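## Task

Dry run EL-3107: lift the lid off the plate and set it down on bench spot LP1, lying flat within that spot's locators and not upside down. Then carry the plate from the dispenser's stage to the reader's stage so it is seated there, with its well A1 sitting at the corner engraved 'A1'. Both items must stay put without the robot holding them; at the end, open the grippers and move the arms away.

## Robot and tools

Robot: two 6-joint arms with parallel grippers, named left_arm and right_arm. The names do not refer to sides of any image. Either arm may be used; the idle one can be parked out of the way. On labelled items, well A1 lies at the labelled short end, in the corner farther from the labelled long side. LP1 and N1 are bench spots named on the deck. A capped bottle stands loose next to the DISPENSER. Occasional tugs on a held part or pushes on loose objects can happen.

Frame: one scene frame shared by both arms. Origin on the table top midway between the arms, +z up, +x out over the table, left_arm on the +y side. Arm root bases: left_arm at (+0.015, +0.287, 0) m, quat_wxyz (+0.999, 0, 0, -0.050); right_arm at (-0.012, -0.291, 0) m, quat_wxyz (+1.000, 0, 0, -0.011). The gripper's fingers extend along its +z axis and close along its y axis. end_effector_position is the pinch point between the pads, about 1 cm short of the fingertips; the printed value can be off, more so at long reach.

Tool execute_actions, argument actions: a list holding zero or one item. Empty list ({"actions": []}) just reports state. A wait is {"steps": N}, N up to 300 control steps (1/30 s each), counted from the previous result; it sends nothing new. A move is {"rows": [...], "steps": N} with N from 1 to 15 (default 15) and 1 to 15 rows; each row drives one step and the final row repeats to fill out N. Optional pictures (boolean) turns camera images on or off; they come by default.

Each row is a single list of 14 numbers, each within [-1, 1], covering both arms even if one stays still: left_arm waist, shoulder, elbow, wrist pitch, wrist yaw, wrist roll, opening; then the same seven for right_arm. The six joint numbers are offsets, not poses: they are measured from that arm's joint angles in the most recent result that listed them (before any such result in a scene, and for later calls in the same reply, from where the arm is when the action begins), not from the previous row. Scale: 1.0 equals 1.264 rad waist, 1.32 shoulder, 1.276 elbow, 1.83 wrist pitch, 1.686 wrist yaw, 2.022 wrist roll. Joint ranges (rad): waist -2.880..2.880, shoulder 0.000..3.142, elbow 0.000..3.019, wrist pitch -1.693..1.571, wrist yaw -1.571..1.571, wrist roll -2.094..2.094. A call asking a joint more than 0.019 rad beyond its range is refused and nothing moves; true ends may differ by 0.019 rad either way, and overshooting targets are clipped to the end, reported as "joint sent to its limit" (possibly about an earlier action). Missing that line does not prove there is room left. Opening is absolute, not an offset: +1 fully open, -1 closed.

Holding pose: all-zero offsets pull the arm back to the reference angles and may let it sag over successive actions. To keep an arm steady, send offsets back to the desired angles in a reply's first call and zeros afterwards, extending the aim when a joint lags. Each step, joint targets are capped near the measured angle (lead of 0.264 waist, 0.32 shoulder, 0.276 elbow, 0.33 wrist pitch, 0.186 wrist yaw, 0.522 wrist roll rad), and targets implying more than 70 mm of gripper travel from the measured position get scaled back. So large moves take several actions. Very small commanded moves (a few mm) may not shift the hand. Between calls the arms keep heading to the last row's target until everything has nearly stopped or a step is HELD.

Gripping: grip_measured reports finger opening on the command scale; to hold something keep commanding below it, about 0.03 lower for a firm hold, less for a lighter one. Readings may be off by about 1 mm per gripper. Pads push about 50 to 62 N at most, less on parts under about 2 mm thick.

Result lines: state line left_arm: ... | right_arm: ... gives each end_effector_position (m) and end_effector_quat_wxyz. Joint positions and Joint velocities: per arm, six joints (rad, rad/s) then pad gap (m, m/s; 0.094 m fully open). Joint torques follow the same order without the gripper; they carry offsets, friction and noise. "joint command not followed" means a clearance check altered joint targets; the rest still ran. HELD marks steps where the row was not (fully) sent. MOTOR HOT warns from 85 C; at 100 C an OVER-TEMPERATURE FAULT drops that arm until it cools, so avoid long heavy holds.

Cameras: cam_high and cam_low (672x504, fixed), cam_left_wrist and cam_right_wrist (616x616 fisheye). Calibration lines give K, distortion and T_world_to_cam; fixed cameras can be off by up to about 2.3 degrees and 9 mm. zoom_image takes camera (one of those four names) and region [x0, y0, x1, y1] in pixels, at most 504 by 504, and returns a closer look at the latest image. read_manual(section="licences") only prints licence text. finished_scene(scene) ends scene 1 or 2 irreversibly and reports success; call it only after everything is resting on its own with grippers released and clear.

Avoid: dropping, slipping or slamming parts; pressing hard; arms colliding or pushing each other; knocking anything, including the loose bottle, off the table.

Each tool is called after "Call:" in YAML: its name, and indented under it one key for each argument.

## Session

Call:
execute_actions:
  actions: []

Scene clock: 0.00 s of 9600.00 s.
left_arm: end_effector_position=(+0.2157, +0.0933, +0.3676) grip_measured=+1.000 end_effector_quat_wxyz=(+0.037, -0.188, +0.971, -0.146) | right_arm: end_effector_position=(+0.3968, -0.4524, +0.2919) grip_measured=+1.000 end_effector_quat_wxyz=(-0.034, -0.508, +0.860, -0.033)
Joint positions: left_arm=[-0.586  0.935  1.275 -1.636  0.128 -1.087  0.094] | right_arm=[-0.316  1.484  1.545 -1.626  0.095 -1.404  0.094]
Joint velocities: left_arm=[-0.005 -0.015 -0.022  0.002 -0.037 -0.007  0.   ] | right_arm=[-0.015 -0.005  0.007 -0.012 -0.007 -0.007  0.   ]
Joint torques (N m, as the arm reports them, + toward a larger angle): no reading
Motor temperatures (°C, as the motors report them): left_arm=[32 31 32 32 31 30] | right_arm=[31 30 31 29 32 31]
camera_calibration (this result's frames):
cam_left_wrist: T_world_to_cam=[[0.353851, -0.889188, 0.290058, -0.0982492], [-0.82063, -0.146373, 0.552396, -0.00491818], [-0.448727, -0.433496, -0.781489, 0.553172], [0, 0, 0, 1]] pos_world=[0.278953, 0.151716, 0.463513]
cam_right_wrist: T_world_to_cam=[[0.876617, -0.481157, 0.00559274, -0.567087], [-0.363361, -0.654296, 0.663223, -0.340567], [-0.315455, -0.583425, -0.748401, 0.206859], [0, 0, 0, 1]] pos_world=[0.438623, -0.375003, 0.383857]

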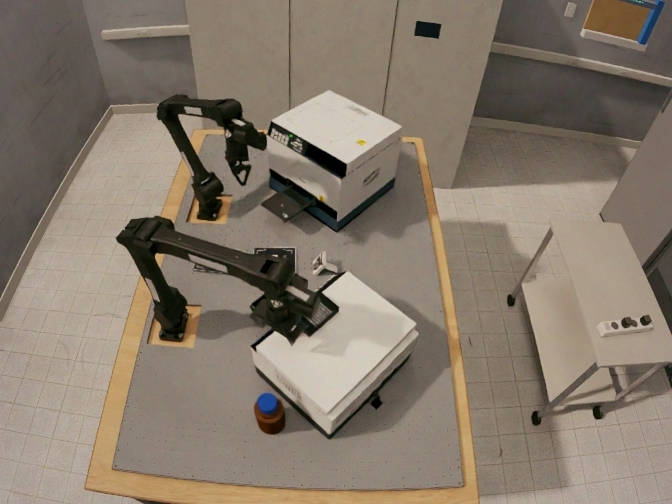

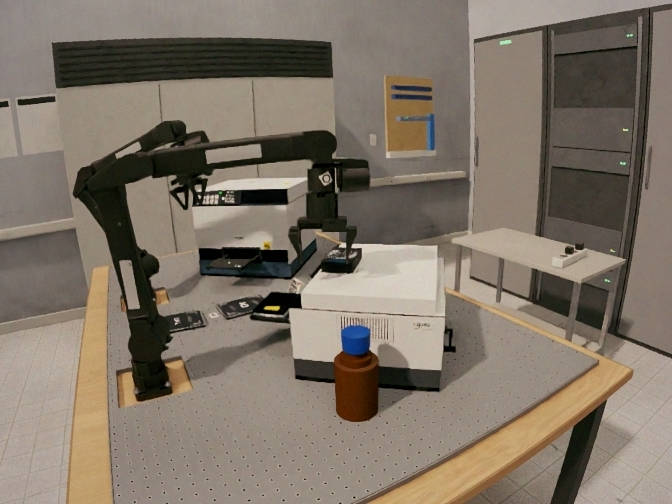

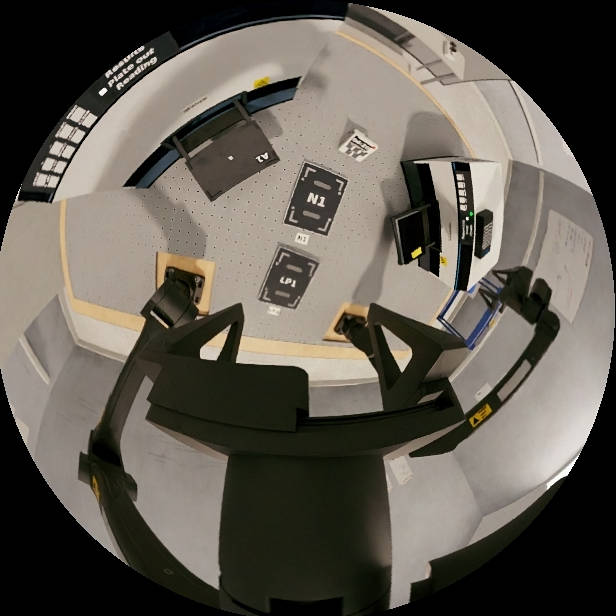

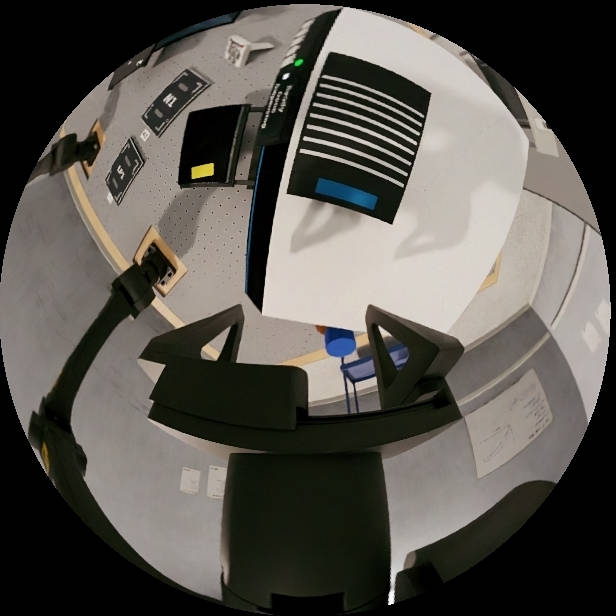

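Call:
execute_actions:
  actions:
    - {"rows":[[-0.25,0,0,0.036,-0.076,1,1,0,-0.7,0,0,0,0,1]]}
  pictures: false

Call:
execute_actions:
  actions:
    - {"steps":30}
  pictures: false

Call:
execute_actions:
  actions:
    - {"rows":[[0,0,0.03,0,0,0.215,1,-0.55,-0.1,-0.4,0.5,0,0,1]]}
  pictures: false

Call:
execute_actions:
  actions:
    - {"steps":20}
  pictures: false

Scene clock: 1.97 s of 9600.00 s.
left_arm: end_effector_position=(+0.1667, +0.0398, +0.3695) grip_measured=+1.000 end_effector_quat_wxyz=(+0.152, +0.620, +0.768, -0.054) | right_arm: end_effector_position=(+0.2833, -0.4126, +0.4580) grip_measured=+1.000 end_effector_quat_wxyz=(+0.114, -0.484, +0.842, -0.206)
Joint positions: left_arm=[-0.916  0.935  1.274 -1.586  0.002  0.342  0.094] | right_arm=[-0.316  1.009  1.529 -1.624  0.095 -1.404  0.094]
Joint velocities: left_arm=[-0.005 -0.005 -0.012 -0.007  0.022  2.777  0.   ] | right_arm=[ 0.024 -1.343  0.012  0.002 -0.051 -0.051  0.   ]
Joint torques (N m, as the arm reports them, + toward a larger angle): left_arm=[ 3.16 -4.04  9.91  1.62 -0.18  0.05] | right_arm=[-0.39 -4.24 10.07  1.69  0.    0.12]
Motor temperatures (°C, as the motors report them): left_arm=[32 31 33 32 31 30] | right_arm=[31 30 32 29 32 31]
Steps of this call (steps 1 to 44: nothing new was sent; steps 45 to 59: all 15 steps of this action). Readings (joint positions):
45: left_arm=[-0.605 0.935 1.274 -1.631 0.067 -1.020] | right_arm=[-0.316 1.478 1.545 -1.625 0.095 -1.404]
46: left_arm=[-0.658 0.935 1.274 -1.617 0.018 -0.922] | right_arm=[-0.316 1.468 1.538 -1.624 0.095 -1.404]
48: left_arm=[-0.805 0.935 1.274 -1.593 0.003 -0.728] | right_arm=[-0.316 1.426 1.529 -1.624 0.095 -1.404]
52: left_arm=[-0.928 0.935 1.274 -1.586 0.005 -0.336] | right_arm=[-0.316 1.299 1.529 -1.624 0.095 -1.404]
59: the state above

Scene clock: 2.97 s of 9600.00 s.
left_arm: end_effector_position=(+0.1667, +0.0398, +0.3695) grip_measured=+1.000 end_effector_quat_wxyz=(+0.161, +0.815, +0.557, -0.008) | right_arm: end_effector_position=(+0.1199, -0.3552, +0.5606) grip_measured=+1.000 end_effector_quat_wxyz=(+0.255, -0.436, +0.780, -0.369)
Joint positions: left_arm=[-0.916  0.935  1.274 -1.586  0.002  0.925  0.094] | right_arm=[-0.316  0.564  1.545 -1.626  0.095 -1.404  0.094]
Joint velocities: left_arm=[ 0.015 -0.005 -0.002 -0.007 -0.022  0.11   0.   ] | right_arm=[-0.005 -0.005  0.002  0.007  0.007  0.007  0.   ]
Joint torques (N m, as the arm reports them, + toward a larger angle): left_arm=[ 3.15 -4.9   9.88  1.45 -0.18  0.05] | right_arm=[-0.39  4.12  7.16  2.43  0.01  0.15]
Motor temperatures (°C, as the motors report them): left_arm=[32 31 33 32 31 30] | right_arm=[31 30 32 29 32 31]
Steps of this call (steps 1 to 30: the robot went on to your last target). Readings (joint positions):
1: left_arm=[-0.916 0.935 1.274 -1.586 0.002 0.439] | right_arm=[-0.316 0.964 1.529 -1.624 0.095 -1.404]
2: left_arm=[-0.916 0.935 1.274 -1.586 0.002 0.533] | right_arm=[-0.316 0.918 1.529 -1.624 0.095 -1.404]
4: left_arm=[-0.916 0.935 1.274 -1.586 0.002 0.676] | right_arm=[-0.316 0.825 1.529 -1.624 0.095 -1.404]
8: left_arm=[-0.916 0.935 1.274 -1.586 0.002 0.824] | right_arm=[-0.316 0.636 1.529 -1.624 0.095 -1.404]
30: the state above

Scene clock: 3.47 s of 9600.00 s.
left_arm: end_effector_position=(+0.1667, +0.0398, +0.3695) grip_measured=+1.000 end_effector_quat_wxyz=(+0.159, +0.911, +0.380, +0.025) | right_arm: end_effector_position=(+0.1099, -0.5388, +0.5166) grip_measured=+1.000 end_effector_quat_wxyz=(+0.181, -0.104, +0.758, -0.617)
Joint positions: left_arm=[-0.916  0.935  1.274 -1.586  0.002  1.335  0.094] | right_arm=[-1.028  0.451  1.009 -0.733  0.098 -1.404  0.094]
Joint velocities: left_arm=[-0.015 -0.005  0.007  0.012  0.007  0.125  0.   ] | right_arm=[ 0.093 -0.073  0.007  0.071  0.022 -0.037  0.   ]
Joint torques (N m, as the arm reports them, + toward a larger angle): left_arm=[ 2.26 -4.34 13.37  0.88 -0.02  0.15] | right_arm=[ 0.51  1.37 12.1   3.33 -0.09  0.17]
Motor temperatures (°C, as the motors report them): left_arm=[32 31 33 32 31 30] | right_arm=[31 30 32 29 32 31]
Steps of this call (steps 1 to 15: all 15 steps of this action). Readings (joint positions):
1: left_arm=[-0.916 0.935 1.274 -1.586 0.002 0.982] | right_arm=[-0.335 0.552 1.515 -1.573 0.091 -1.404]
2: left_arm=[-0.916 0.935 1.274 -1.586 0.002 1.057] | right_arm=[-0.399 0.513 1.438 -1.450 0.091 -1.404]
4: left_arm=[-0.916 0.935 1.274 -1.586 0.002 1.164] | right_arm=[-0.559 0.442 1.268 -1.264 0.091 -1.404]
8: left_arm=[-0.916 0.935 1.274 -1.586 0.002 1.275] | right_arm=[-0.882 0.414 1.038 -0.915 0.091 -1.404]
15: the state above

Scene clock: 4.13 s of 9600.00 s.
left_arm: end_effector_position=(+0.1667, +0.0398, +0.3695) grip_measured=+1.000 end_effector_quat_wxyz=(+0.159, +0.914, +0.372, +0.026) | right_arm: end_effector_position=(+0.1096, -0.5353, +0.5194) grip_measured=+1.000 end_effector_quat_wxyz=(+0.185, -0.105, +0.755, -0.621)
Joint positions: left_arm=[-0.916  0.935  1.274 -1.586  0.002  1.351  0.094] | right_arm=[-1.023  0.442  1.009 -0.73   0.097 -1.404  0.094]
Joint velocities: left_arm=[ 0.005 -0.015  0.002 -0.007  0.022  0.022  0.   ] | right_arm=[ 0.005  0.005 -0.007  0.002 -0.037  0.007  0.   ]
Joint torques (N m, as the arm reports them, + toward a larger angle): left_arm=[ 2.63 -4.99 13.22  0.82 -0.06  0.06] | right_arm=[ 0.58  1.86 12.    3.57 -0.09  0.17]
Motor temperatures (°C, as the motors report them): left_arm=[32 31 33 32 31 30] | right_arm=[31 30 32 29 32 31]
Steps of this call (steps 1 to 20: the robot went on to your last target). Readings (joint positions):
1: left_arm=[-0.916 0.935 1.274 -1.586 0.002 1.339] | right_arm=[-1.025 0.448 1.009 -0.732 0.098 -1.404]
2: left_arm=[-0.916 0.935 1.274 -1.586 0.002 1.341] | right_arm=[-1.024 0.446 1.009 -0.731 0.097 -1.404]
4: left_arm=[-0.916 0.935 1.274 -1.586 0.002 1.345] | right_arm=[-1.023 0.443 1.009 -0.730 0.097 -1.404]
8: left_arm=[-0.916 0.935 1.274 -1.586 0.002 1.349] | right_arm=[-1.023 0.442 1.009 -0.730 0.097 -1.404]
20: the state above

Call:
execute_actions:
  actions:
    - {"rows":[[0.02,0.75,0.56,0,0,0,1,0,0,0,0,0,0,1]]}
  pictures: false

Call:
execute_actions:
  actions:
    - {"steps":50}

Scene clock: 6.80 s of 9600.00 s.
left_arm: end_effector_position=(+0.2961, -0.1693, +0.3466) grip_measured=+1.000 end_effector_quat_wxyz=(+0.097, +0.922, +0.375, +0.015) | right_arm: end_effector_position=(+0.1096, -0.5353, +0.5194) grip_measured=+1.000 end_effector_quat_wxyz=(+0.185, -0.105, +0.755, -0.621)
Joint positions: left_arm=[-0.916  1.638  1.859 -1.595  0.002  1.351  0.094] | right_arm=[-1.023  0.442  1.009 -0.73   0.097 -1.404  0.094]
Joint velocities: left_arm=[-0.005  1.324  0.462 -0.017 -0.007 -0.022  0.   ] | right_arm=[-0.005 -0.005 -0.007  0.027 -0.037 -0.037  0.   ]
Joint torques (N m, as the arm reports them, + toward a larger angle): left_arm=[  3.01 -14.17  11.83   0.81  -0.05   0.  ] | right_arm=[-0.38  2.51  9.98  2.74  0.02  0.17]
Motor temperatures (°C, as the motors report them): left_arm=[32 31 34 32 31 30] | right_arm=[31 30 32 29 32 31]
Steps of this call (steps 1 to 15: the robot went on to your last target; steps 16 to 65: nothing new was sent; steps 66 to 80: all 15 steps of this action). Readings (joint positions):
66: left_arm=[-0.916 0.946 1.284 -1.589 0.002 1.351] | right_arm=[-1.023 0.442 1.009 -0.730 0.097 -1.404]
67: left_arm=[-0.916 0.972 1.316 -1.595 0.002 1.351] | right_arm=[-1.023 0.442 1.009 -0.730 0.097 -1.404]
69: left_arm=[-0.916 1.061 1.409 -1.595 0.002 1.351] | right_arm=[-1.023 0.442 1.009 -0.730 0.097 -1.404]
73: left_arm=[-0.916 1.274 1.600 -1.595 0.002 1.351] | right_arm=[-1.023 0.442 1.009 -0.730 0.097 -1.404]
80: the state above

Scene clock: 8.47 s of 9600.00 s.
left_arm: end_effector_position=(+0.3360, -0.2193, +0.2117) grip_measured=+1.000 end_effector_quat_wxyz=(-0.011, +0.924, +0.383, -0.003) | right_arm: end_effector_position=(+0.1096, -0.5353, +0.5194) grip_measured=+1.000 end_effector_quat_wxyz=(+0.185, -0.105, +0.755, -0.621)
Joint positions: left_arm=[-0.904  1.944  1.941 -1.591  0.002  1.351  0.094] | right_arm=[-1.023  0.442  1.009 -0.73   0.097 -1.404  0.094]
Joint velocities: left_arm=[ 0.005  0.005  0.012 -0.012 -0.022 -0.022  0.   ] | right_arm=[-0.015 -0.015 -0.012  0.002 -0.007 -0.037  0.   ]
Joint torques (N m, as the arm reports them, + toward a larger angle): left_arm=[  1.66 -20.28  13.84   0.32  -0.01   0.04] | right_arm=[-0.37  2.52  9.98  2.74  0.03  0.17]
Motor temperatures (°C, as the motors report them): left_arm=[32 31 34 32 31 30] | right_arm=[31 30 33 29 32 31]
Steps of this call (steps 1 to 45: the robot went on to your last target; steps 46 to 50: nothing new was sent). Readings (joint positions):
1: left_arm=[-0.916 1.681 1.872 -1.595 0.002 1.351] | right_arm=[-1.023 0.442 1.009 -0.730 0.097 -1.404]
2: left_arm=[-0.916 1.723 1.883 -1.595 0.002 1.351] | right_arm=[-1.023 0.442 1.009 -0.730 0.097 -1.404]
4: left_arm=[-0.916 1.812 1.907 -1.595 0.002 1.351] | right_arm=[-1.023 0.442 1.009 -0.730 0.097 -1.404]
8: left_arm=[-0.911 1.947 1.929 -1.591 0.002 1.351] | right_arm=[-1.023 0.442 1.009 -0.730 0.097 -1.404]
50: the state above
All arms were judged still, so your last target was given up. Only a new action makes them travel on or press farther. Fingers that are still opening or closing keep moving.
camera_calibration (this result's frames):
cam_left_wrist: T_world_to_cam=[[-0.706754, 0.707291, 0.0154277, 0.390975], [0.57504, 0.561627, 0.594899, -0.188476], [0.412102, 0.429319, -0.803652, 0.25449], [0, 0, 0, 1]] pos_world=[0.279828, -0.279938, 0.310614]
cam_right_wrist: T_world_to_cam=[[-0.0611335, -0.220372, 0.973498, -0.616865], [-0.976369, 0.215748, -0.0124745, 0.233794], [-0.207281, -0.951256, -0.228354, -0.240686], [0, 0, 0, 1]] pos_world=[0.140668, -0.415335, 0.548471]

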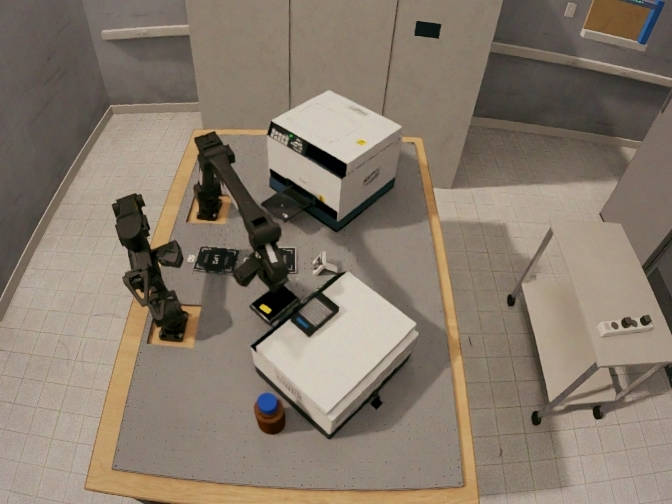

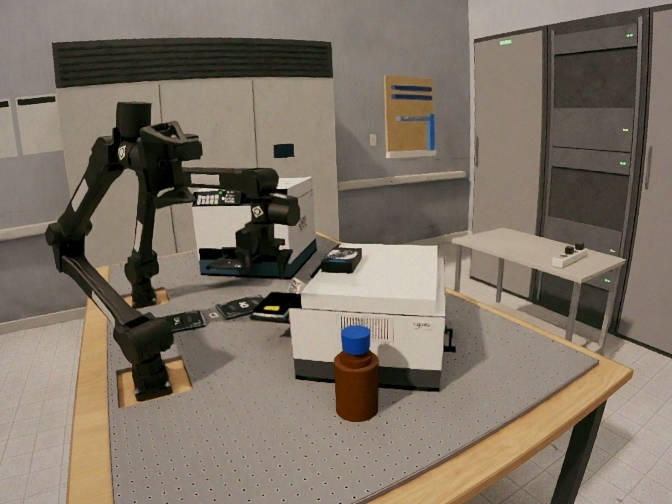

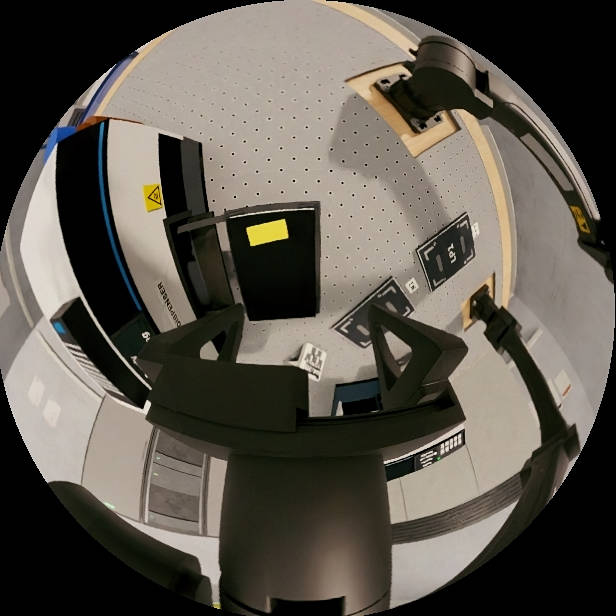

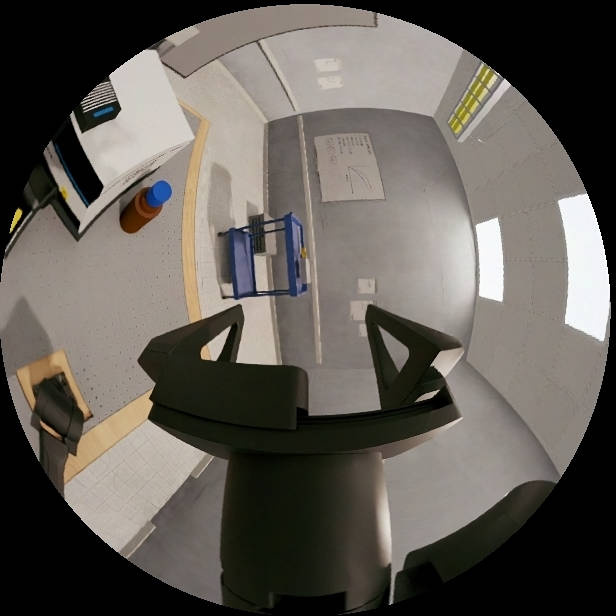

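Call:
execute_actions:
  actions:
    - {"rows":[[-0.018,0.01,0.05,0.015,0,-0.03,1,0,0,0,0,0,0,1],[-0.018,0.02,0.06,0.03,0,-0.03,1,0,0,0,0,0,0,1],[-0.018,0.03,0.072,0.038,0,-0.03,1,0,0,0,0,0,0,1],[-0.018,0.045,0.072,0.038,0,-0.03,1,0,0,0,0,0,0,1],[-0.018,0.055,0.072,0.038,0,-0.03,1,0,0,0,0,0,0,1],[-0.018,0.066,0.072,0.038,0,-0.03,1,0,0,0,0,0,0,1]]}
  pictures: false

Call:
execute_actions:
  actions:
    - {"steps":10}

Call:
zoom_image:
  camera: "cam_left_wrist"
  region: [180, 150, 430, 380]

Scene clock: 10.57 s of 9600.00 s.
left_arm: end_effector_position=(+0.3482, -0.2493, +0.1913) grip_measured=+1.000 end_effector_quat_wxyz=(+0.009, +0.916, +0.402, +0.000) | right_arm: end_effector_position=(+0.1096, -0.5353, +0.5194) grip_measured=+1.000 end_effector_quat_wxyz=(+0.185, -0.105, +0.755, -0.621)
Joint positions: left_arm=[-0.913  2.012  1.994 -1.535  0.002  1.301  0.094] | right_arm=[-1.023  0.442  1.009 -0.73   0.097 -1.404  0.094]
Joint velocities: left_arm=[-0.015  0.063 -0.002 -0.002 -0.037 -0.022  0.   ] | right_arm=[-0.005 -0.005  0.002  0.007 -0.022 -0.037  0.   ]
Joint torques (N m, as the arm reports them, + toward a larger angle): left_arm=[  0.77 -18.7   13.02   0.89  -0.03  -0.09] | right_arm=[-0.39  2.48  9.98  2.74  0.03  0.17]
Motor temperatures (°C, as the motors report them): left_arm=[32 31 35 32 31 30] | right_arm=[31 30 33 29 32 31]
Steps of this call (steps 1 to 48: nothing new was sent; steps 49 to 63: all 15 steps of this action). Readings (joint positions):
49: left_arm=[-0.904 1.944 1.941 -1.590 0.002 1.344] | right_arm=[-1.023 0.442 1.009 -0.730 0.097 -1.404]
50: left_arm=[-0.905 1.944 1.944 -1.583 0.002 1.336] | right_arm=[-1.023 0.442 1.009 -0.730 0.097 -1.404]
52: left_arm=[-0.906 1.950 1.960 -1.559 0.002 1.323] | right_arm=[-1.023 0.442 1.009 -0.730 0.097 -1.404]
56: left_arm=[-0.911 1.976 1.994 -1.536 0.002 1.308] | right_arm=[-1.023 0.442 1.009 -0.730 0.097 -1.404]
63: the state above

Scene clock: 10.90 s of 9600.00 s.
left_arm: end_effector_position=(+0.3483, -0.2494, +0.1904) grip_measured=+1.000 end_effector_quat_wxyz=(+0.008, +0.915, +0.403, +0.000) | right_arm: end_effector_position=(+0.1096, -0.5353, +0.5194) grip_measured=+1.000 end_effector_quat_wxyz=(+0.185, -0.105, +0.755, -0.621)
Joint positions: left_arm=[-0.913  2.013  1.994 -1.535  0.002  1.3    0.094] | right_arm=[-1.023  0.442  1.009 -0.73   0.097 -1.404  0.094]
Joint velocities: left_arm=[ 0.005 -0.005  0.007 -0.017 -0.081  0.022  0.   ] | right_arm=[-0.015 -0.005 -0.002 -0.002  0.037 -0.037  0.   ]
Joint torques (N m, as the arm reports them, + toward a larger angle): left_arm=[  1.35 -18.7   13.19   0.68  -0.03  -0.08] | right_arm=[-0.39  2.53  9.98  2.74  0.03  0.17]
Motor temperatures (°C, as the motors report them): left_arm=[32 31 35 32 31 30] | right_arm=[31 30 33 29 32 31]
Steps of this call (steps 1 to 10: the robot went on to your last target). Readings (joint positions):
1: left_arm=[-0.913 2.013 1.994 -1.535 0.002 1.301] | right_arm=[-1.023 0.442 1.009 -0.730 0.097 -1.404]
2: left_arm=[-0.913 2.013 1.994 -1.535 0.002 1.300] | right_arm=[-1.023 0.442 1.009 -0.730 0.097 -1.404]
4: left_arm=[-0.913 2.013 1.994 -1.535 0.002 1.300] | right_arm=[-1.023 0.442 1.009 -0.730 0.097 -1.404]
8: left_arm=[-0.913 2.013 1.994 -1.535 0.002 1.300] | right_arm=[-1.023 0.442 1.009 -0.730 0.097 -1.404]
10: the state above
camera_calibration (this result's frames):
cam_left_wrist: T_world_to_cam=[[-0.735984, 0.676608, -0.022997, 0.431166], [0.537779, 0.604931, 0.587241, -0.140743], [0.411244, 0.419833, -0.809085, 0.244205], [0, 0, 0, 1]] pos_world=[0.292592, -0.309116, 0.290148]
cam_right_wrist: T_world_to_cam=[[-0.0611335, -0.220372, 0.973498, -0.616865], [-0.976369, 0.215748, -0.0124745, 0.233794], [-0.207281, -0.951256, -0.228354, -0.240686], [0, 0, 0, 1]] pos_world=[0.140668, -0.415335, 0.548471]

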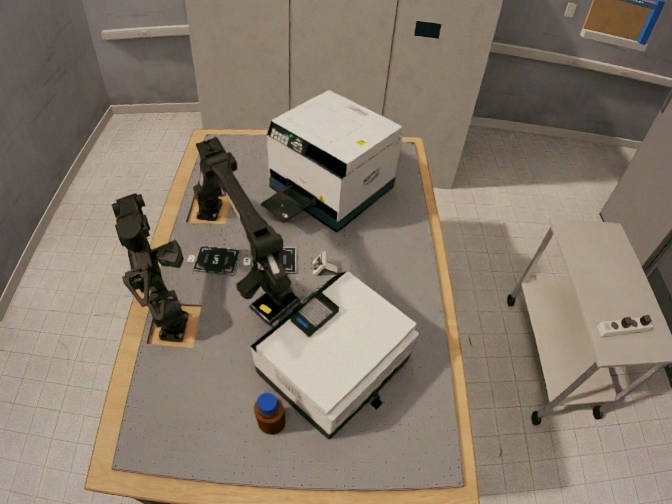

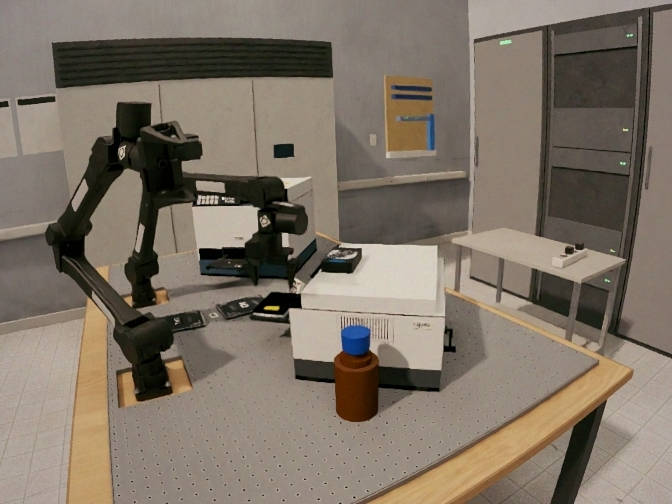

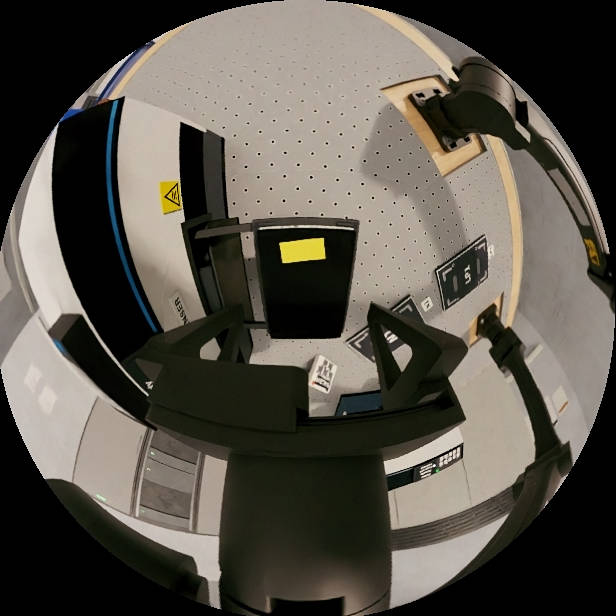

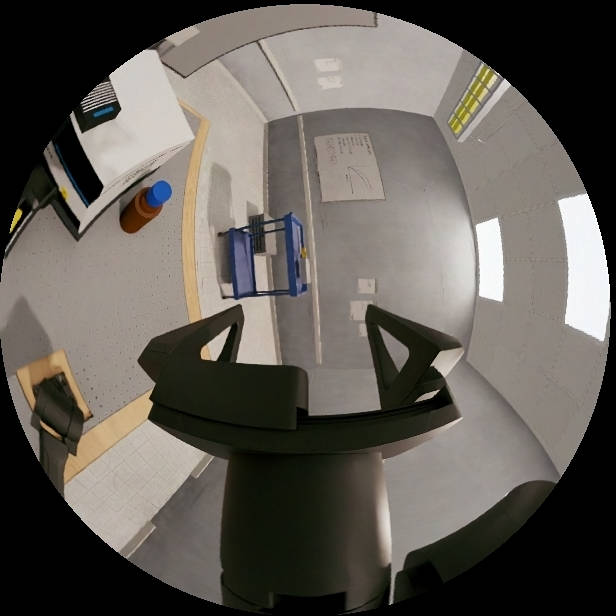

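Region (180, 150, 430, 380) of cam_left_wrist's 616x616 image, scaled by 2.016, with more detail than that image has; it fills the top 464 rows of this view, and the rest is white.

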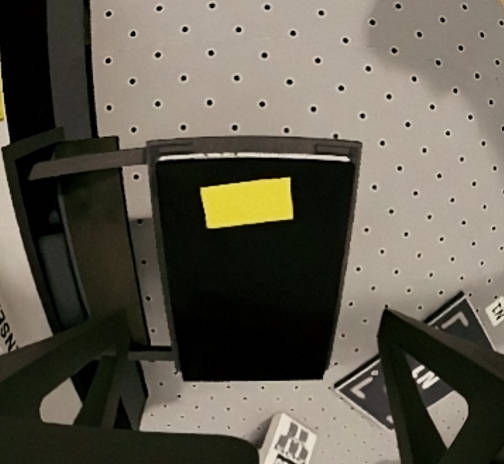

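Call:
execute_actions:
  actions:
    - {"rows":[[0.01,0.01,-0.01,0.012,0,0.01,1,0,0,0,0,0,0,1],[0.02,0.014,-0.02,0.02,0,0.01,1,0,0,0,0,0,0,1],[0.02,0.016,-0.03,0.03,0,0.01,1,0,0,0,0,0,0,1],[0.02,0.016,-0.04,0.038,0,0.01,1,0,0,0,0,0,0,1],[0.02,0.016,-0.055,0.049,0,0.01,1,0,0,0,0,0,0,1]]}

Call:
zoom_image:
  camera: "cam_left_wrist"
  region: [180, 150, 430, 380]

Scene clock: 12.37 s of 9600.00 s.
left_arm: end_effector_position=(+0.3545, -0.2443, +0.1595) grip_measured=+1.000 end_effector_quat_wxyz=(+0.006, +0.915, +0.403, -0.000) | right_arm: end_effector_position=(+0.1096, -0.5353, +0.5194) grip_measured=+1.000 end_effector_quat_wxyz=(+0.185, -0.105, +0.755, -0.621)
Joint positions: left_arm=[-0.9    2.019  1.921 -1.461  0.002  1.31   0.094] | right_arm=[-1.023  0.442  1.009 -0.73   0.097 -1.404  0.094]
Joint velocities: left_arm=[ 0.005 -0.005 -0.022  0.002 -0.022 -0.051  0.   ] | right_arm=[-0.015 -0.015 -0.007  0.002 -0.051 -0.022  0.   ]
Joint torques (N m, as the arm reports them, + toward a larger angle): left_arm=[  2.98 -18.55   9.88   0.66  -0.06   0.1 ] | right_arm=[-0.38  2.52  9.98  2.74  0.03  0.16]
Motor temperatures (°C, as the motors report them): left_arm=[32 31 35 32 31 30] | right_arm=[31 30 33 29 32 31]
Steps of this call (steps 1 to 15: the robot went on to your last target; steps 16 to 29: nothing new was sent; steps 30 to 44: all 15 steps of this action). Readings (joint positions):
30: left_arm=[-0.913 2.013 1.993 -1.534 0.002 1.301] | right_arm=[-1.023 0.442 1.009 -0.730 0.097 -1.404]
31: left_arm=[-0.913 2.013 1.990 -1.529 0.002 1.303] | right_arm=[-1.023 0.442 1.009 -0.730 0.097 -1.404]
33: left_arm=[-0.911 2.013 1.975 -1.507 0.002 1.306] | right_arm=[-1.023 0.442 1.009 -0.730 0.097 -1.404]
37: left_arm=[-0.905 2.016 1.930 -1.467 0.002 1.309] | right_arm=[-1.023 0.442 1.009 -0.730 0.097 -1.404]
44: the state above
camera_calibration (this result's frames):
cam_left_wrist: T_world_to_cam=[[-0.737315, 0.675272, -0.0193771, 0.431135], [0.537739, 0.604024, 0.58821, -0.12937], [0.408906, 0.423276, -0.808476, 0.216118], [0, 0, 0, 1]] pos_world=[0.299077, -0.304468, 0.259177]
cam_right_wrist: T_world_to_cam=[[-0.0611335, -0.220372, 0.973498, -0.616865], [-0.976369, 0.215748, -0.0124745, 0.233794], [-0.207281, -0.951256, -0.228354, -0.240686], [0, 0, 0, 1]] pos_world=[0.140668, -0.415335, 0.548471]

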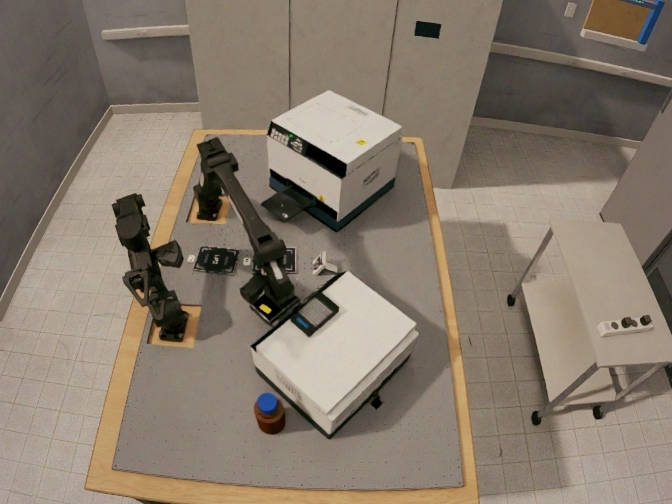

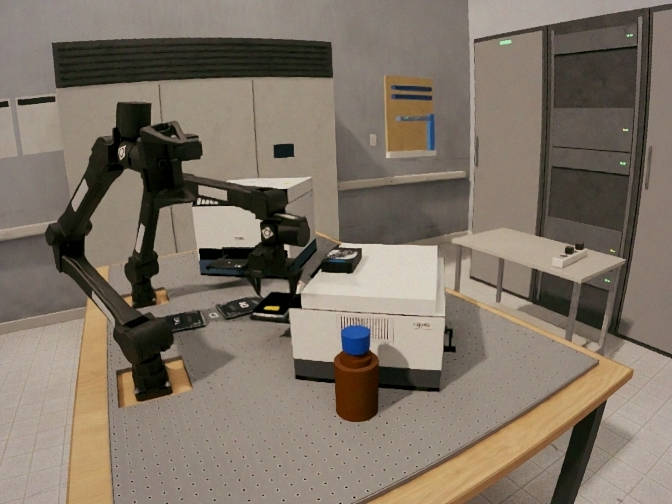

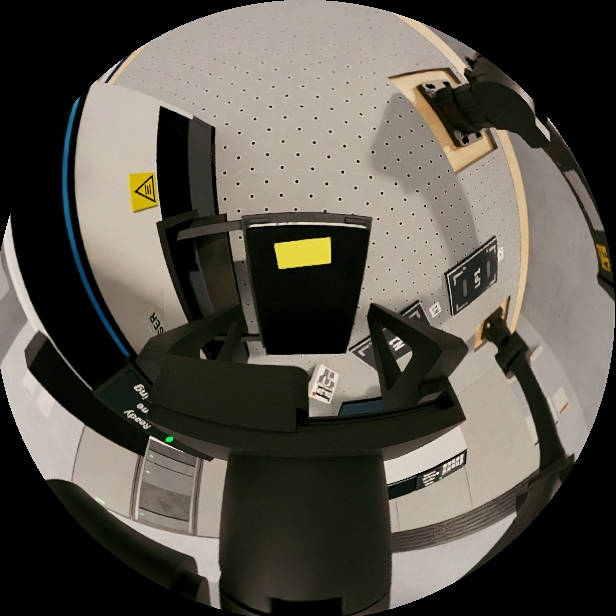

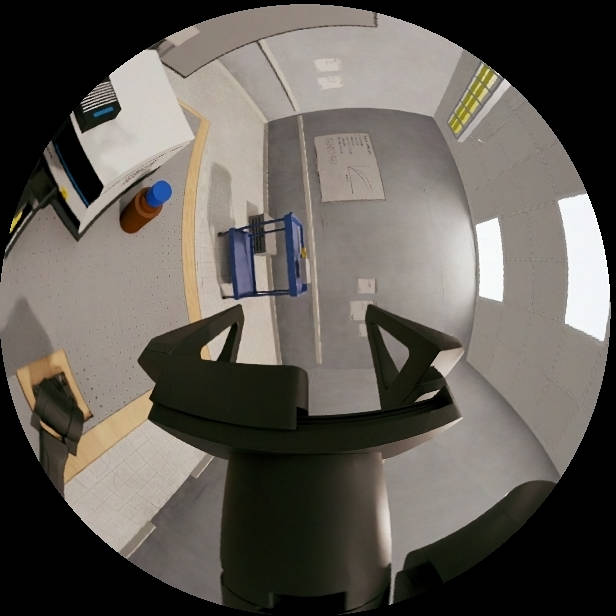

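Region (180, 150, 430, 380) of cam_left_wrist's 616x616 image, scaled by 2.016, with more detail than that image has; it fills the top 464 rows of this view, and the rest is white.

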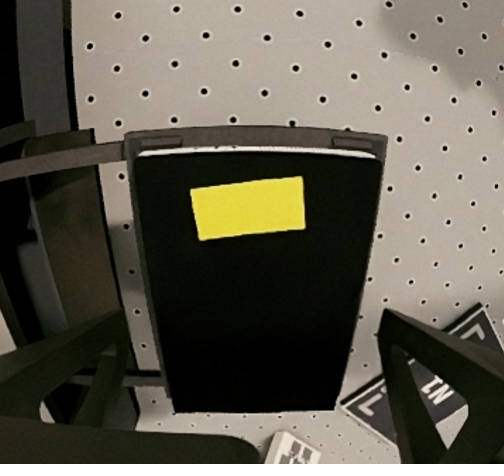

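Call:
execute_actions:
  actions:
    - {"rows":[[0,0.012,-0.01,0.012,0,0.013,1,0,0,0,0,0,0,1],[0,0.012,-0.02,0.02,0,0.013,1,0,0,0,0,0,0,1],[0,0.012,-0.03,0.028,0,0.013,1,0,0,0,0,0,0,1],[0,0.012,-0.04,0.036,0,0.013,1,0,0,0,0,0,0,1],[0,0.012,-0.048,0.043,0,0.013,1,0,0,0,0,0,0,1]]}

Call:
zoom_image:
  camera: "cam_left_wrist"
  region: [180, 180, 430, 400]

Call:
zoom_image:
  camera: "cam_low"
  region: [235, 270, 315, 330]

Scene clock: 13.90 s of 9600.00 s.
left_arm: end_effector_position=(+0.3527, -0.2415, +0.1347) grip_measured=+1.000 end_effector_quat_wxyz=(+0.006, +0.918, +0.396, -0.000) | right_arm: end_effector_position=(+0.1096, -0.5353, +0.5194) grip_measured=+1.000 end_effector_quat_wxyz=(+0.185, -0.105, +0.755, -0.621)
Joint positions: left_arm=[-0.9    2.02   1.858 -1.398  0.002  1.327  0.094] | right_arm=[-1.023  0.442  1.009 -0.73   0.097 -1.404  0.094]
Joint velocities: left_arm=[ 0.015 -0.015  0.002 -0.007 -0.051  0.007  0.   ] | right_arm=[ 0.015 -0.005  0.002  0.002 -0.007 -0.007  0.   ]
Joint torques (N m, as the arm reports them, + toward a larger angle): left_arm=[  1.61 -18.83   9.87   0.92  -0.08   0.18] | right_arm=[-0.37  2.53  9.98  2.74  0.03  0.16]
Motor temperatures (°C, as the motors report them): left_arm=[32 31 35 32 31 30] | right_arm=[31 30 33 29 32 31]
Steps of this call (steps 1 to 15: the robot went on to your last target; steps 16 to 31: nothing new was sent; steps 32 to 46: all 15 steps of this action). Readings (joint positions):
32: left_arm=[-0.900 2.019 1.920 -1.460 0.002 1.313] | right_arm=[-1.023 0.442 1.009 -0.730 0.097 -1.404]
33: left_arm=[-0.900 2.019 1.917 -1.455 0.002 1.316] | right_arm=[-1.023 0.442 1.009 -0.730 0.097 -1.404]
35: left_arm=[-0.900 2.019 1.903 -1.435 0.002 1.320] | right_arm=[-1.023 0.442 1.009 -0.730 0.097 -1.404]
39: left_arm=[-0.900 2.019 1.863 -1.403 0.002 1.325] | right_arm=[-1.023 0.442 1.009 -0.730 0.097 -1.404]
46: the state above
camera_calibration (this result's frames):
cam_left_wrist: T_world_to_cam=[[-0.726155, 0.687305, -0.0176095, 0.426183], [0.548065, 0.594129, 0.588757, -0.121597], [0.415118, 0.417878, -0.808118, 0.192057], [0, 0, 0, 1]] pos_world=[0.296392, -0.30093, 0.234301]
cam_right_wrist: T_world_to_cam=[[-0.0611335, -0.220372, 0.973498, -0.616865], [-0.976369, 0.215748, -0.0124745, 0.233794], [-0.207281, -0.951256, -0.228354, -0.240686], [0, 0, 0, 1]] pos_world=[0.140668, -0.415335, 0.548471]

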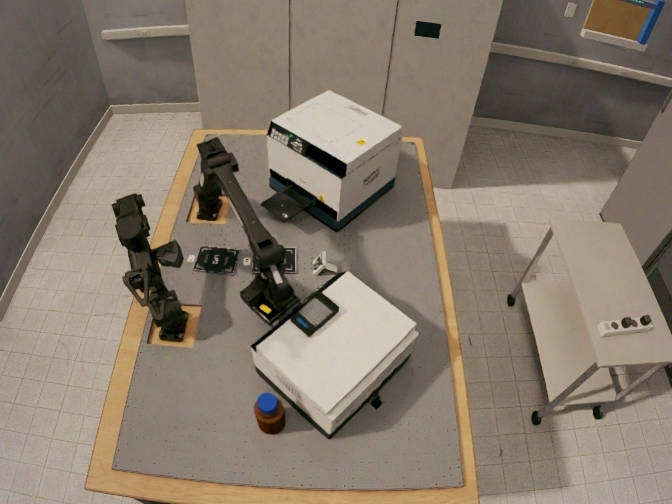

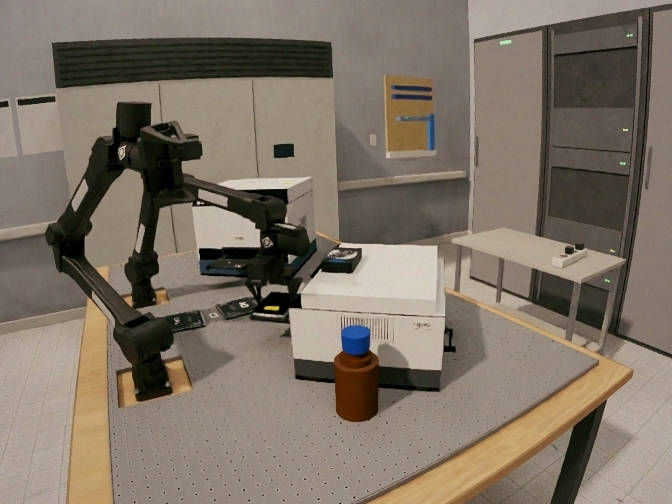

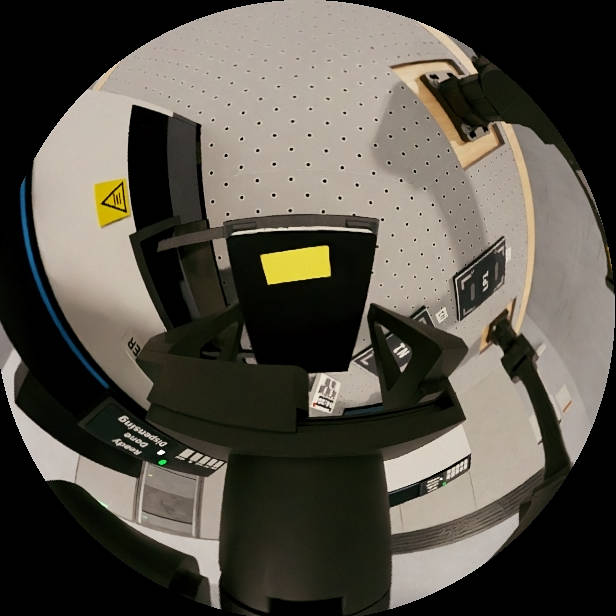

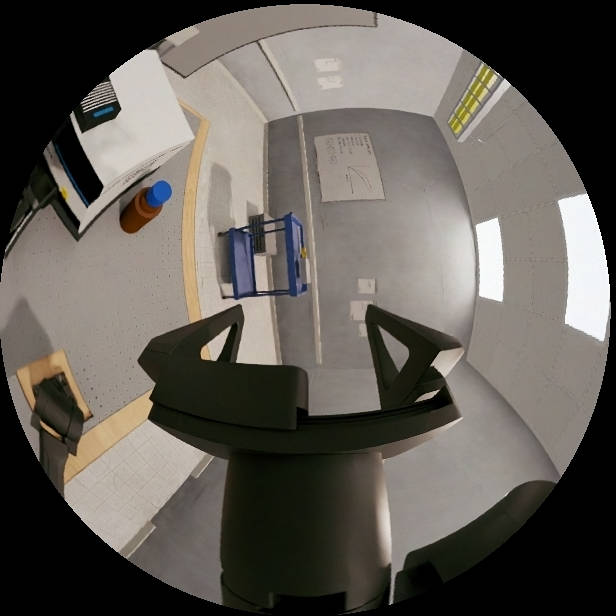

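Region (180, 180, 430, 400) of cam_left_wrist's 616x616 image, scaled by 2.016, with more detail than that image has; it fills the top 444 rows of this view, and the rest is white.

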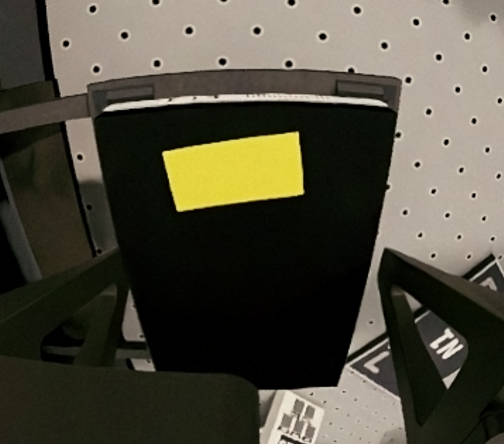

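Region (235, 270, 315, 330) of cam_low's 672x504 image, scaled by 6.300, with more detail than that image has; it fills the top 378 rows of this view, and the rest is white.

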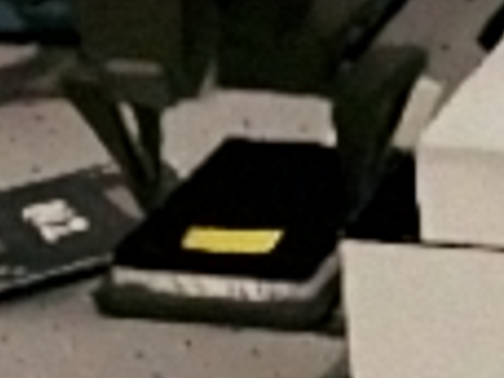

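Call:
execute_actions:
  actions:
    - {"rows":[[0,0,0.01,0.013,0,-0.009,1,0,0,0,0,0,0,1]],"steps":10}
  pictures: false

Call:
execute_actions:
  actions:
    - {"rows":[[0,0,0.01,0,0,0,0.92,0,0,0,0,0,0,1],[0,0,0.01,0,0,0,0.88,0,0,0,0,0,0,1],[0,0,0.01,0,0,0,0.85,0,0,0,0,0,0,1],[0,0,0.01,0,0,0,0.82,0,0,0,0,0,0,1],[0,0,0.01,0,0,0,0.79,0,0,0,0,0,0,1],[0,0,0.01,0,0,0,0.765,0,0,0,0,0,0,1]]}
  pictures: false

Call:
execute_actions:
  actions:
    - {"rows":[[0,0,0.02,0,0,0,0.765,0,0,0,0,0,0,1],[0,0,0.03,-0.005,0,0,0.765,0,0,0,0,0,0,1],[0,0,0.04,-0.012,0,0,0.765,0,0,0,0,0,0,1],[0,0,0.05,-0.02,0,0,0.765,0,0,0,0,0,0,1],[0,0,0.06,-0.028,0,0,0.765,0,0,0,0,0,0,1],[0,0,0.07,-0.036,0,0,0.765,0,0,0,0,0,0,1],[0,0,0.085,-0.046,0,0,0.765,0,0,0,0,0,0,1],[0,0,0.1,-0.056,0,0,0.765,0,0,0,0,0,0,1],[0,0,0.115,-0.066,0,0,0.765,0,0,0,0,0,0,1],[0,0,0.13,-0.078,0,0,0.765,0,0,0,0,0,0,1]]}

Scene clock: 15.97 s of 9600.00 s.
left_arm: end_effector_position=(+0.3538, -0.2433, +0.1347) grip_measured=+1.000 end_effector_quat_wxyz=(+0.010, +0.917, +0.400, +0.001) | right_arm: end_effector_position=(+0.1096, -0.5353, +0.5194) grip_measured=+1.000 end_effector_quat_wxyz=(+0.185, -0.105, +0.755, -0.621)
Joint positions: left_arm=[-0.9    2.02   1.858 -1.389  0.002  1.319  0.094] | right_arm=[-1.023  0.442  1.009 -0.73   0.097 -1.404  0.094]
Joint velocities: left_arm=[ 0.005 -0.015 -0.022 -0.017 -0.081  0.007  0.   ] | right_arm=[-0.005 -0.005 -0.012 -0.002 -0.066 -0.051  0.   ]
Joint torques (N m, as the arm reports them, + toward a larger angle): left_arm=[  1.26 -19.47  10.87   0.92  -0.06  -0.04] | right_arm=[-0.39  2.51  9.98  2.73  0.03  0.17]
Motor temperatures (°C, as the motors report them): left_arm=[32 31 35 32 31 30] | right_arm=[31 30 33 29 32 31]
Steps of this call (steps 1 to 15: the robot went on to your last target; steps 16 to 52: nothing new was sent; steps 53 to 62: all 10 steps of this action). Readings (joint positions):
53: left_arm=[-0.900 2.020 1.858 -1.397 0.002 1.326] | right_arm=[-1.023 0.442 1.009 -0.730 0.097 -1.404]
54: left_arm=[-0.900 2.020 1.858 -1.394 0.002 1.325] | right_arm=[-1.023 0.442 1.009 -0.730 0.097 -1.404]
56: left_arm=[-0.900 2.020 1.858 -1.391 0.002 1.322] | right_arm=[-1.023 0.442 1.009 -0.730 0.097 -1.404]
60: left_arm=[-0.900 2.020 1.858 -1.390 0.002 1.320] | right_arm=[-1.023 0.442 1.009 -0.730 0.097 -1.404]
62: the state above

Scene clock: 16.47 s of 9600.00 s.
left_arm: end_effector_position=(+0.3538, -0.2433, +0.1347) grip_measured=+0.790 end_effector_quat_wxyz=(+0.010, +0.917, +0.400, +0.001) | right_arm: end_effector_position=(+0.1096, -0.5353, +0.5194) grip_measured=+1.000 end_effector_quat_wxyz=(+0.185, -0.105, +0.755, -0.621)
Joint positions: left_arm=[-0.9    2.02   1.858 -1.389  0.002  1.319  0.084] | right_arm=[-1.023  0.442  1.009 -0.73   0.097 -1.404  0.094]
Joint velocities: left_arm=[ 0.005 -0.015  0.017 -0.022 -0.037 -0.007 -0.002] | right_arm=[ 0.005  0.005 -0.007 -0.022  0.095 -0.022  0.   ]
Joint torques (N m, as the arm reports them, + toward a larger angle): left_arm=[  1.6  -19.45  10.72   0.18  -0.08   0.05] | right_arm=[-0.4   2.53  9.98  2.74  0.03  0.17]
Motor temperatures (°C, as the motors report them): left_arm=[32 31 35 32 31 30] | right_arm=[31 30 33 29 32 31]
Steps of this call (steps 1 to 15: all 15 steps of this action). Readings (joint positions):
1: left_arm=[-0.900 2.020 1.858 -1.389 0.002 1.319] | right_arm=[-1.023 0.442 1.009 -0.730 0.097 -1.404]
2: left_arm=[-0.900 2.020 1.858 -1.389 0.002 1.319] | right_arm=[-1.023 0.442 1.009 -0.730 0.097 -1.404]
4: left_arm=[-0.900 2.020 1.858 -1.389 0.002 1.319] | right_arm=[-1.023 0.442 1.009 -0.730 0.097 -1.404]
8: left_arm=[-0.900 2.020 1.858 -1.389 0.002 1.319] | right_arm=[-1.023 0.442 1.009 -0.730 0.097 -1.404]
15: the state above

Scene clock: 16.97 s of 9600.00 s.
left_arm: end_effector_position=(+0.3570, -0.2483, +0.1836) grip_measured=+0.790 end_effector_quat_wxyz=(+0.012, +0.917, +0.400, +0.001) | right_arm: end_effector_position=(+0.1096, -0.5353, +0.5194) grip_measured=+1.000 end_effector_quat_wxyz=(+0.185, -0.105, +0.755, -0.621)
Joint positions: left_arm=[-0.9    2.02   1.986 -1.513  0.002  1.319  0.084] | right_arm=[-1.023  0.442  1.009 -0.73   0.097 -1.404  0.094]
Joint velocities: left_arm=[-0.005 -0.005  0.061 -0.051 -0.022 -0.095  0.   ] | right_arm=[ 0.005 -0.005 -0.007  0.012  0.081 -0.022  0.   ]
Joint torques (N m, as the arm reports them, + toward a larger angle): left_arm=[  0.77 -20.1   12.59  -0.18  -0.04   0.02] | right_arm=[-0.38  2.52  9.98  2.74  0.03  0.17]
Motor temperatures (°C, as the motors report them): left_arm=[32 31 35 32 31 30] | right_arm=[31 30 33 29 32 31]
Steps of this call (steps 1 to 15: all 15 steps of this action). Readings (joint positions):
1: left_arm=[-0.900 2.020 1.858 -1.389 0.002 1.319] | right_arm=[-1.023 0.442 1.009 -0.730 0.097 -1.404]
2: left_arm=[-0.900 2.020 1.858 -1.389 0.002 1.319] | right_arm=[-1.023 0.442 1.009 -0.730 0.097 -1.404]
4: left_arm=[-0.900 2.020 1.859 -1.395 0.002 1.319] | right_arm=[-1.023 0.442 1.009 -0.730 0.097 -1.404]
8: left_arm=[-0.900 2.020 1.892 -1.442 0.002 1.319] | right_arm=[-1.023 0.442 1.009 -0.730 0.097 -1.404]
15: the state above
camera_calibration (this result's frames):
cam_left_wrist: T_world_to_cam=[[-0.731472, 0.681205, -0.030134, 0.437472], [0.539224, 0.604932, 0.585913, -0.142392], [0.417356, 0.41233, -0.809813, 0.23072], [0, 0, 0, 1]] pos_world=[0.300488, -0.307003, 0.283452]
cam_right_wrist: T_world_to_cam=[[-0.0611335, -0.220372, 0.973498, -0.616865], [-0.976369, 0.215748, -0.0124745, 0.233794], [-0.207281, -0.951256, -0.228354, -0.240686], [0, 0, 0, 1]] pos_world=[0.140668, -0.415335, 0.548471]

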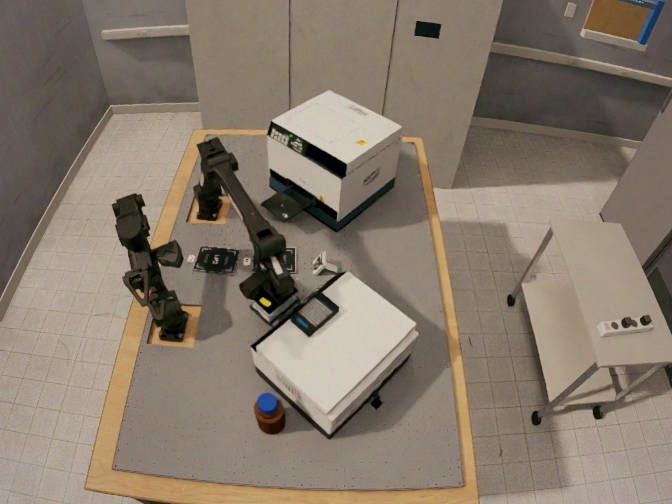

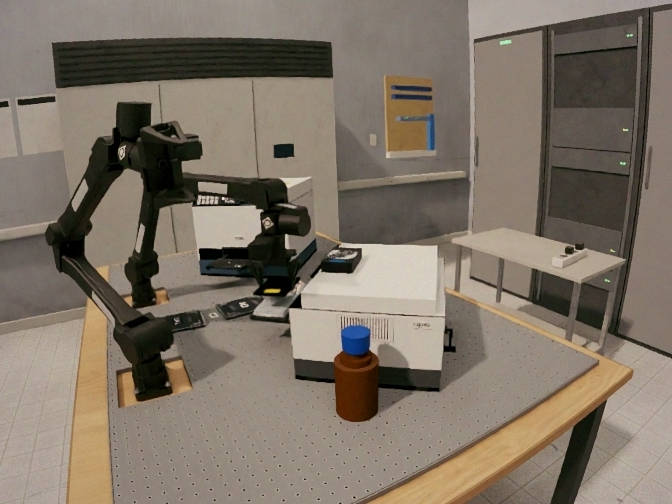

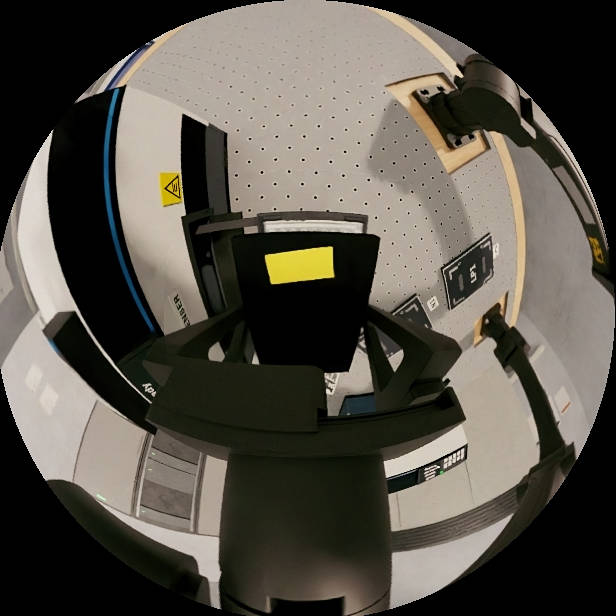

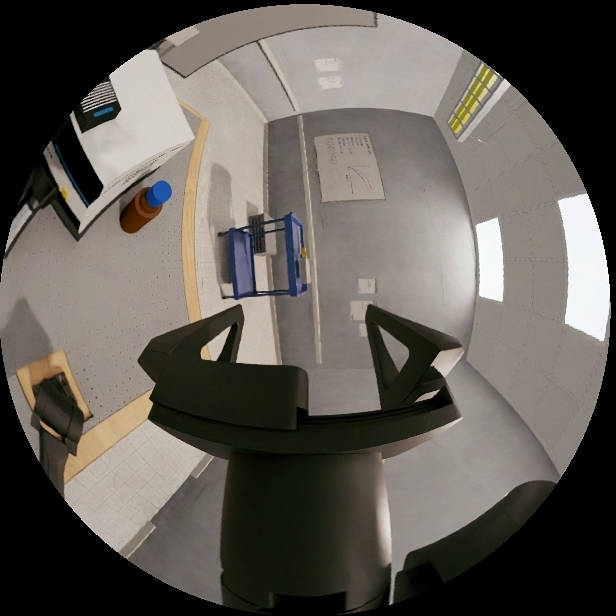

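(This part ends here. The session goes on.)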